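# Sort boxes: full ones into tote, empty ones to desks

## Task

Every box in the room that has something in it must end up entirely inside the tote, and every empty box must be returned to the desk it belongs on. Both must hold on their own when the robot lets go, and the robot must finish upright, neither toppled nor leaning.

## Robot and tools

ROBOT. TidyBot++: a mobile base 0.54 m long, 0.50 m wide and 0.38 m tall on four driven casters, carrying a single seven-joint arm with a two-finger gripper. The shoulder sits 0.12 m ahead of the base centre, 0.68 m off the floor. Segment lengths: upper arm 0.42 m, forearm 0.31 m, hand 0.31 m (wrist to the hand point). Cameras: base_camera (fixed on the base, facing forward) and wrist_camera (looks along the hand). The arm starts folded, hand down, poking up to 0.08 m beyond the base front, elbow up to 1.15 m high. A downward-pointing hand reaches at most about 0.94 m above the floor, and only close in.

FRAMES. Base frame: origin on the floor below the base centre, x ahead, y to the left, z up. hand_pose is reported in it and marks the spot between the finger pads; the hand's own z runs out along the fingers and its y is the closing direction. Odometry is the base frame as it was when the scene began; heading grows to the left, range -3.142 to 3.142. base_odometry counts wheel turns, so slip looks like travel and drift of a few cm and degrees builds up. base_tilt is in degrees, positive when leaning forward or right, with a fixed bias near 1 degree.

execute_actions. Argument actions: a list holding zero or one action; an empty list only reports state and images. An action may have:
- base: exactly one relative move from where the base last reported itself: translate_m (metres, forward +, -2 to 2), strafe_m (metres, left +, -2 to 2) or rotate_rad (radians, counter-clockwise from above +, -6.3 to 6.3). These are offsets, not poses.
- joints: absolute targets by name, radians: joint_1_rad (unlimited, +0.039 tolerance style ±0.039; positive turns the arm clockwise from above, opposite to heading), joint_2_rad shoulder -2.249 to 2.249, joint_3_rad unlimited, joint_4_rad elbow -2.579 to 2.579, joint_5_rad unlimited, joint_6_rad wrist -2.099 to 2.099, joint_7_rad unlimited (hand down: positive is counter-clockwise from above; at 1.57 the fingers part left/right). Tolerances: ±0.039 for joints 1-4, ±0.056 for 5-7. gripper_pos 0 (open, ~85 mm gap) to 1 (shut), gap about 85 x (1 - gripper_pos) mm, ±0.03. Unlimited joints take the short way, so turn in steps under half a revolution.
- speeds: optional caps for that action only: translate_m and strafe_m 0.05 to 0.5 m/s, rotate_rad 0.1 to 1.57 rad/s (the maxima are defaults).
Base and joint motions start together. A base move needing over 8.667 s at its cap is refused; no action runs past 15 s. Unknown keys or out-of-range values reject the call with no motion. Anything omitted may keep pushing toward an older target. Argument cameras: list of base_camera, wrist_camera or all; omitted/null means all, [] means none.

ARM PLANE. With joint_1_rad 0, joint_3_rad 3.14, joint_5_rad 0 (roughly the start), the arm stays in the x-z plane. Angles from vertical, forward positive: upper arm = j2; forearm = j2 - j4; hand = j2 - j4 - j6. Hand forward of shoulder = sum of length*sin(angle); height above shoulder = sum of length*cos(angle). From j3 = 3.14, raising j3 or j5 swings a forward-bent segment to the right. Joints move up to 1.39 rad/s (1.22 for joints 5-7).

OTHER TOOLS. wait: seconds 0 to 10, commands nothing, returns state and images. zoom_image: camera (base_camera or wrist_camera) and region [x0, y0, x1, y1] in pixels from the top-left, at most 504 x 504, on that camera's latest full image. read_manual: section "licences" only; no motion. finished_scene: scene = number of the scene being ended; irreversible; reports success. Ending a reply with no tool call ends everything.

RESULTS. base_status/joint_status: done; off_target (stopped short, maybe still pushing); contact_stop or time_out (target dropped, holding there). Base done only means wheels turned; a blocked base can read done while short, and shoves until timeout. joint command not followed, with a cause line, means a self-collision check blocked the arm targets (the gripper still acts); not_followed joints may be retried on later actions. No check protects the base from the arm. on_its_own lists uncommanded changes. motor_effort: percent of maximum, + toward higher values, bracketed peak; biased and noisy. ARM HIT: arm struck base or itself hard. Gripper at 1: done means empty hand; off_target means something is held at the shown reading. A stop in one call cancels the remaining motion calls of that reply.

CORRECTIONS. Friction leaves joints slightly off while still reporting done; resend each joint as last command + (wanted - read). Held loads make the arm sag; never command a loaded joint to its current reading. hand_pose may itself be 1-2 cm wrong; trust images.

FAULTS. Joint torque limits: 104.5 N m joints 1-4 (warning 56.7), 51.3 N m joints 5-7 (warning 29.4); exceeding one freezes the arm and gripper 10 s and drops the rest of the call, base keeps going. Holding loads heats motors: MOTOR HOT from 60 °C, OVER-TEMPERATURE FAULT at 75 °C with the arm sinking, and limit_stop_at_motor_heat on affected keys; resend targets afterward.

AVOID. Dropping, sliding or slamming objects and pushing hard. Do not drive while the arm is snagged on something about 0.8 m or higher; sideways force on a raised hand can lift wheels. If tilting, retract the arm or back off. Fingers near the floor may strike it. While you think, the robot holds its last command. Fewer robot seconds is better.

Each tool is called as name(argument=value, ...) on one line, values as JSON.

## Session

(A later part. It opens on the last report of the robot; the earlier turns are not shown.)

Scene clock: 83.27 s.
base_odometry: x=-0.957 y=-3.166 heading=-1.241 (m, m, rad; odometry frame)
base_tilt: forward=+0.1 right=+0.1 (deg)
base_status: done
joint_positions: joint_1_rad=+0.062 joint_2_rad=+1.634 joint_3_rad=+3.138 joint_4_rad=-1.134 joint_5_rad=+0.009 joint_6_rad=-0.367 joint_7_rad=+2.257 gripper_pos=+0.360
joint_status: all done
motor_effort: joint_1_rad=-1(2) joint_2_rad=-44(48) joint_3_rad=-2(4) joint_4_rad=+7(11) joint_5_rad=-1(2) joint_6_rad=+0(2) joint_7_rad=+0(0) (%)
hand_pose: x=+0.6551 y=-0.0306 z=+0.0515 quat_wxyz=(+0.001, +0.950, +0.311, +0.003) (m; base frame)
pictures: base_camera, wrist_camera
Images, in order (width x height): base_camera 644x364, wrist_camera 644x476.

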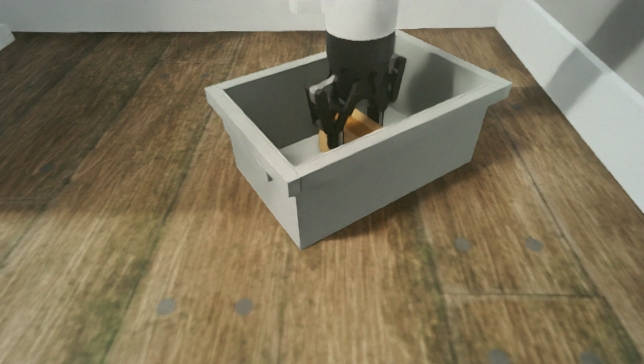

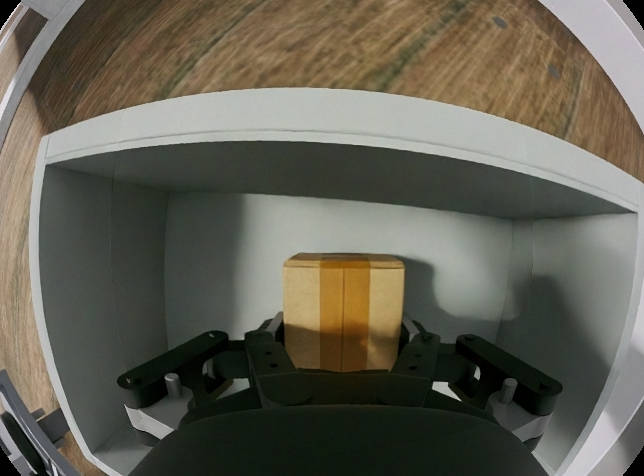

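execute_actions(actions=[{"joints":{"gripper_pos":0.1}}], cameras=[])

execute_actions(actions=[{"joints":{"joint_2_rad":1.17,"joint_4_rad":-1.483,"joint_6_rad":-0.47}}], cameras=["base_camera"])

execute_actions(actions=[{"joints":{"joint_1_rad":-0.9,"joint_2_rad":0,"joint_4_rad":-0.9,"joint_6_rad":-1.4,"joint_7_rad":1.57}}], cameras=["wrist_camera"])

Scene clock: 84.83 s.
base_odometry: x=-0.957 y=-3.166 heading=-1.241 (m, m, rad; odometry frame)
base_tilt: forward=+0.1 right=+0.1 (deg)
base_status: not commanded
joint_positions: joint_1_rad=+0.062 joint_2_rad=+1.632 joint_3_rad=+3.138 joint_4_rad=-1.134 joint_5_rad=+0.009 joint_6_rad=-0.367 joint_7_rad=+2.257 gripper_pos=+0.100
joint_status: all done
motor_effort: joint_1_rad=-1(1) joint_2_rad=-41(45) joint_3_rad=-2(2) joint_4_rad=+7(7) joint_5_rad=-2(1) joint_6_rad=-1(0) joint_7_rad=-1(0) (%)
hand_pose: x=+0.6564 y=-0.0307 z=+0.0525 quat_wxyz=(+0.002, +0.950, +0.311, +0.004) (m; base frame)
pictures: none
No camera images: the call's "cameras" was empty. Leave "cameras" out to get every camera's image.

Scene clock: 86.53 s.
base_odometry: x=-0.957 y=-3.166 heading=-1.241 (m, m, rad; odometry frame)
base_tilt: forward=+0.1 right=+0.1 (deg)
base_status: not commanded
joint_positions: joint_1_rad=+0.062 joint_2_rad=+1.176 joint_3_rad=+3.138 joint_4_rad=-1.469 joint_5_rad=+0.009 joint_6_rad=-0.445 joint_7_rad=+2.257 gripper_pos=+0.100
joint_status: all done
motor_effort: joint_1_rad=+0(0) joint_2_rad=-40(43) joint_3_rad=-2(2) joint_4_rad=+9(9) joint_5_rad=-1(1) joint_6_rad=+0(0) joint_7_rad=-1(0) (%)
hand_pose: x=+0.6726 y=-0.0319 z=+0.2567 quat_wxyz=(+0.010, +0.950, +0.312, +0.024) (m; base frame)
pictures: base_camera
Images, in order (width x height): base_camera 644x364.

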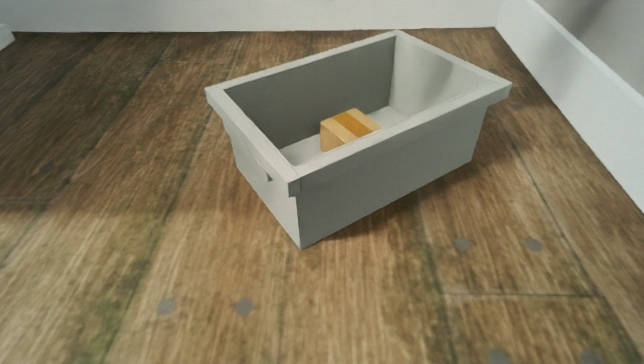

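Scene clock: 88.97 s.
base_odometry: x=-0.957 y=-3.166 heading=-1.241 (m, m, rad; odometry frame)
base_tilt: forward=+0.1 right=+0.1 (deg)
base_status: not commanded
joint_positions: joint_1_rad=-0.890 joint_2_rad=+0.000 joint_3_rad=+3.131 joint_4_rad=-0.911 joint_5_rad=+0.009 joint_6_rad=-1.375 joint_7_rad=+1.613 gripper_pos=+0.100
joint_status: all done
motor_effort: joint_1_rad=+0(5) joint_2_rad=-16(44) joint_3_rad=-1(2) joint_4_rad=+18(19) joint_5_rad=-1(0) joint_6_rad=+5(5) joint_7_rad=+0(1) (%)
hand_pose: x=+0.4202 y=+0.3779 z=+1.0909 quat_wxyz=(-0.169, +0.811, +0.413, +0.379) (m; base frame)
pictures: wrist_camera
Images, in order (width x height): wrist_camera 644x476.

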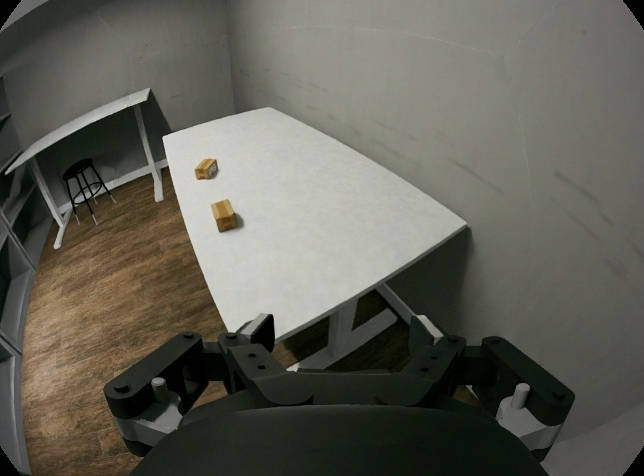

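finished_scene(scene=2)

The scene is finished: the task was done.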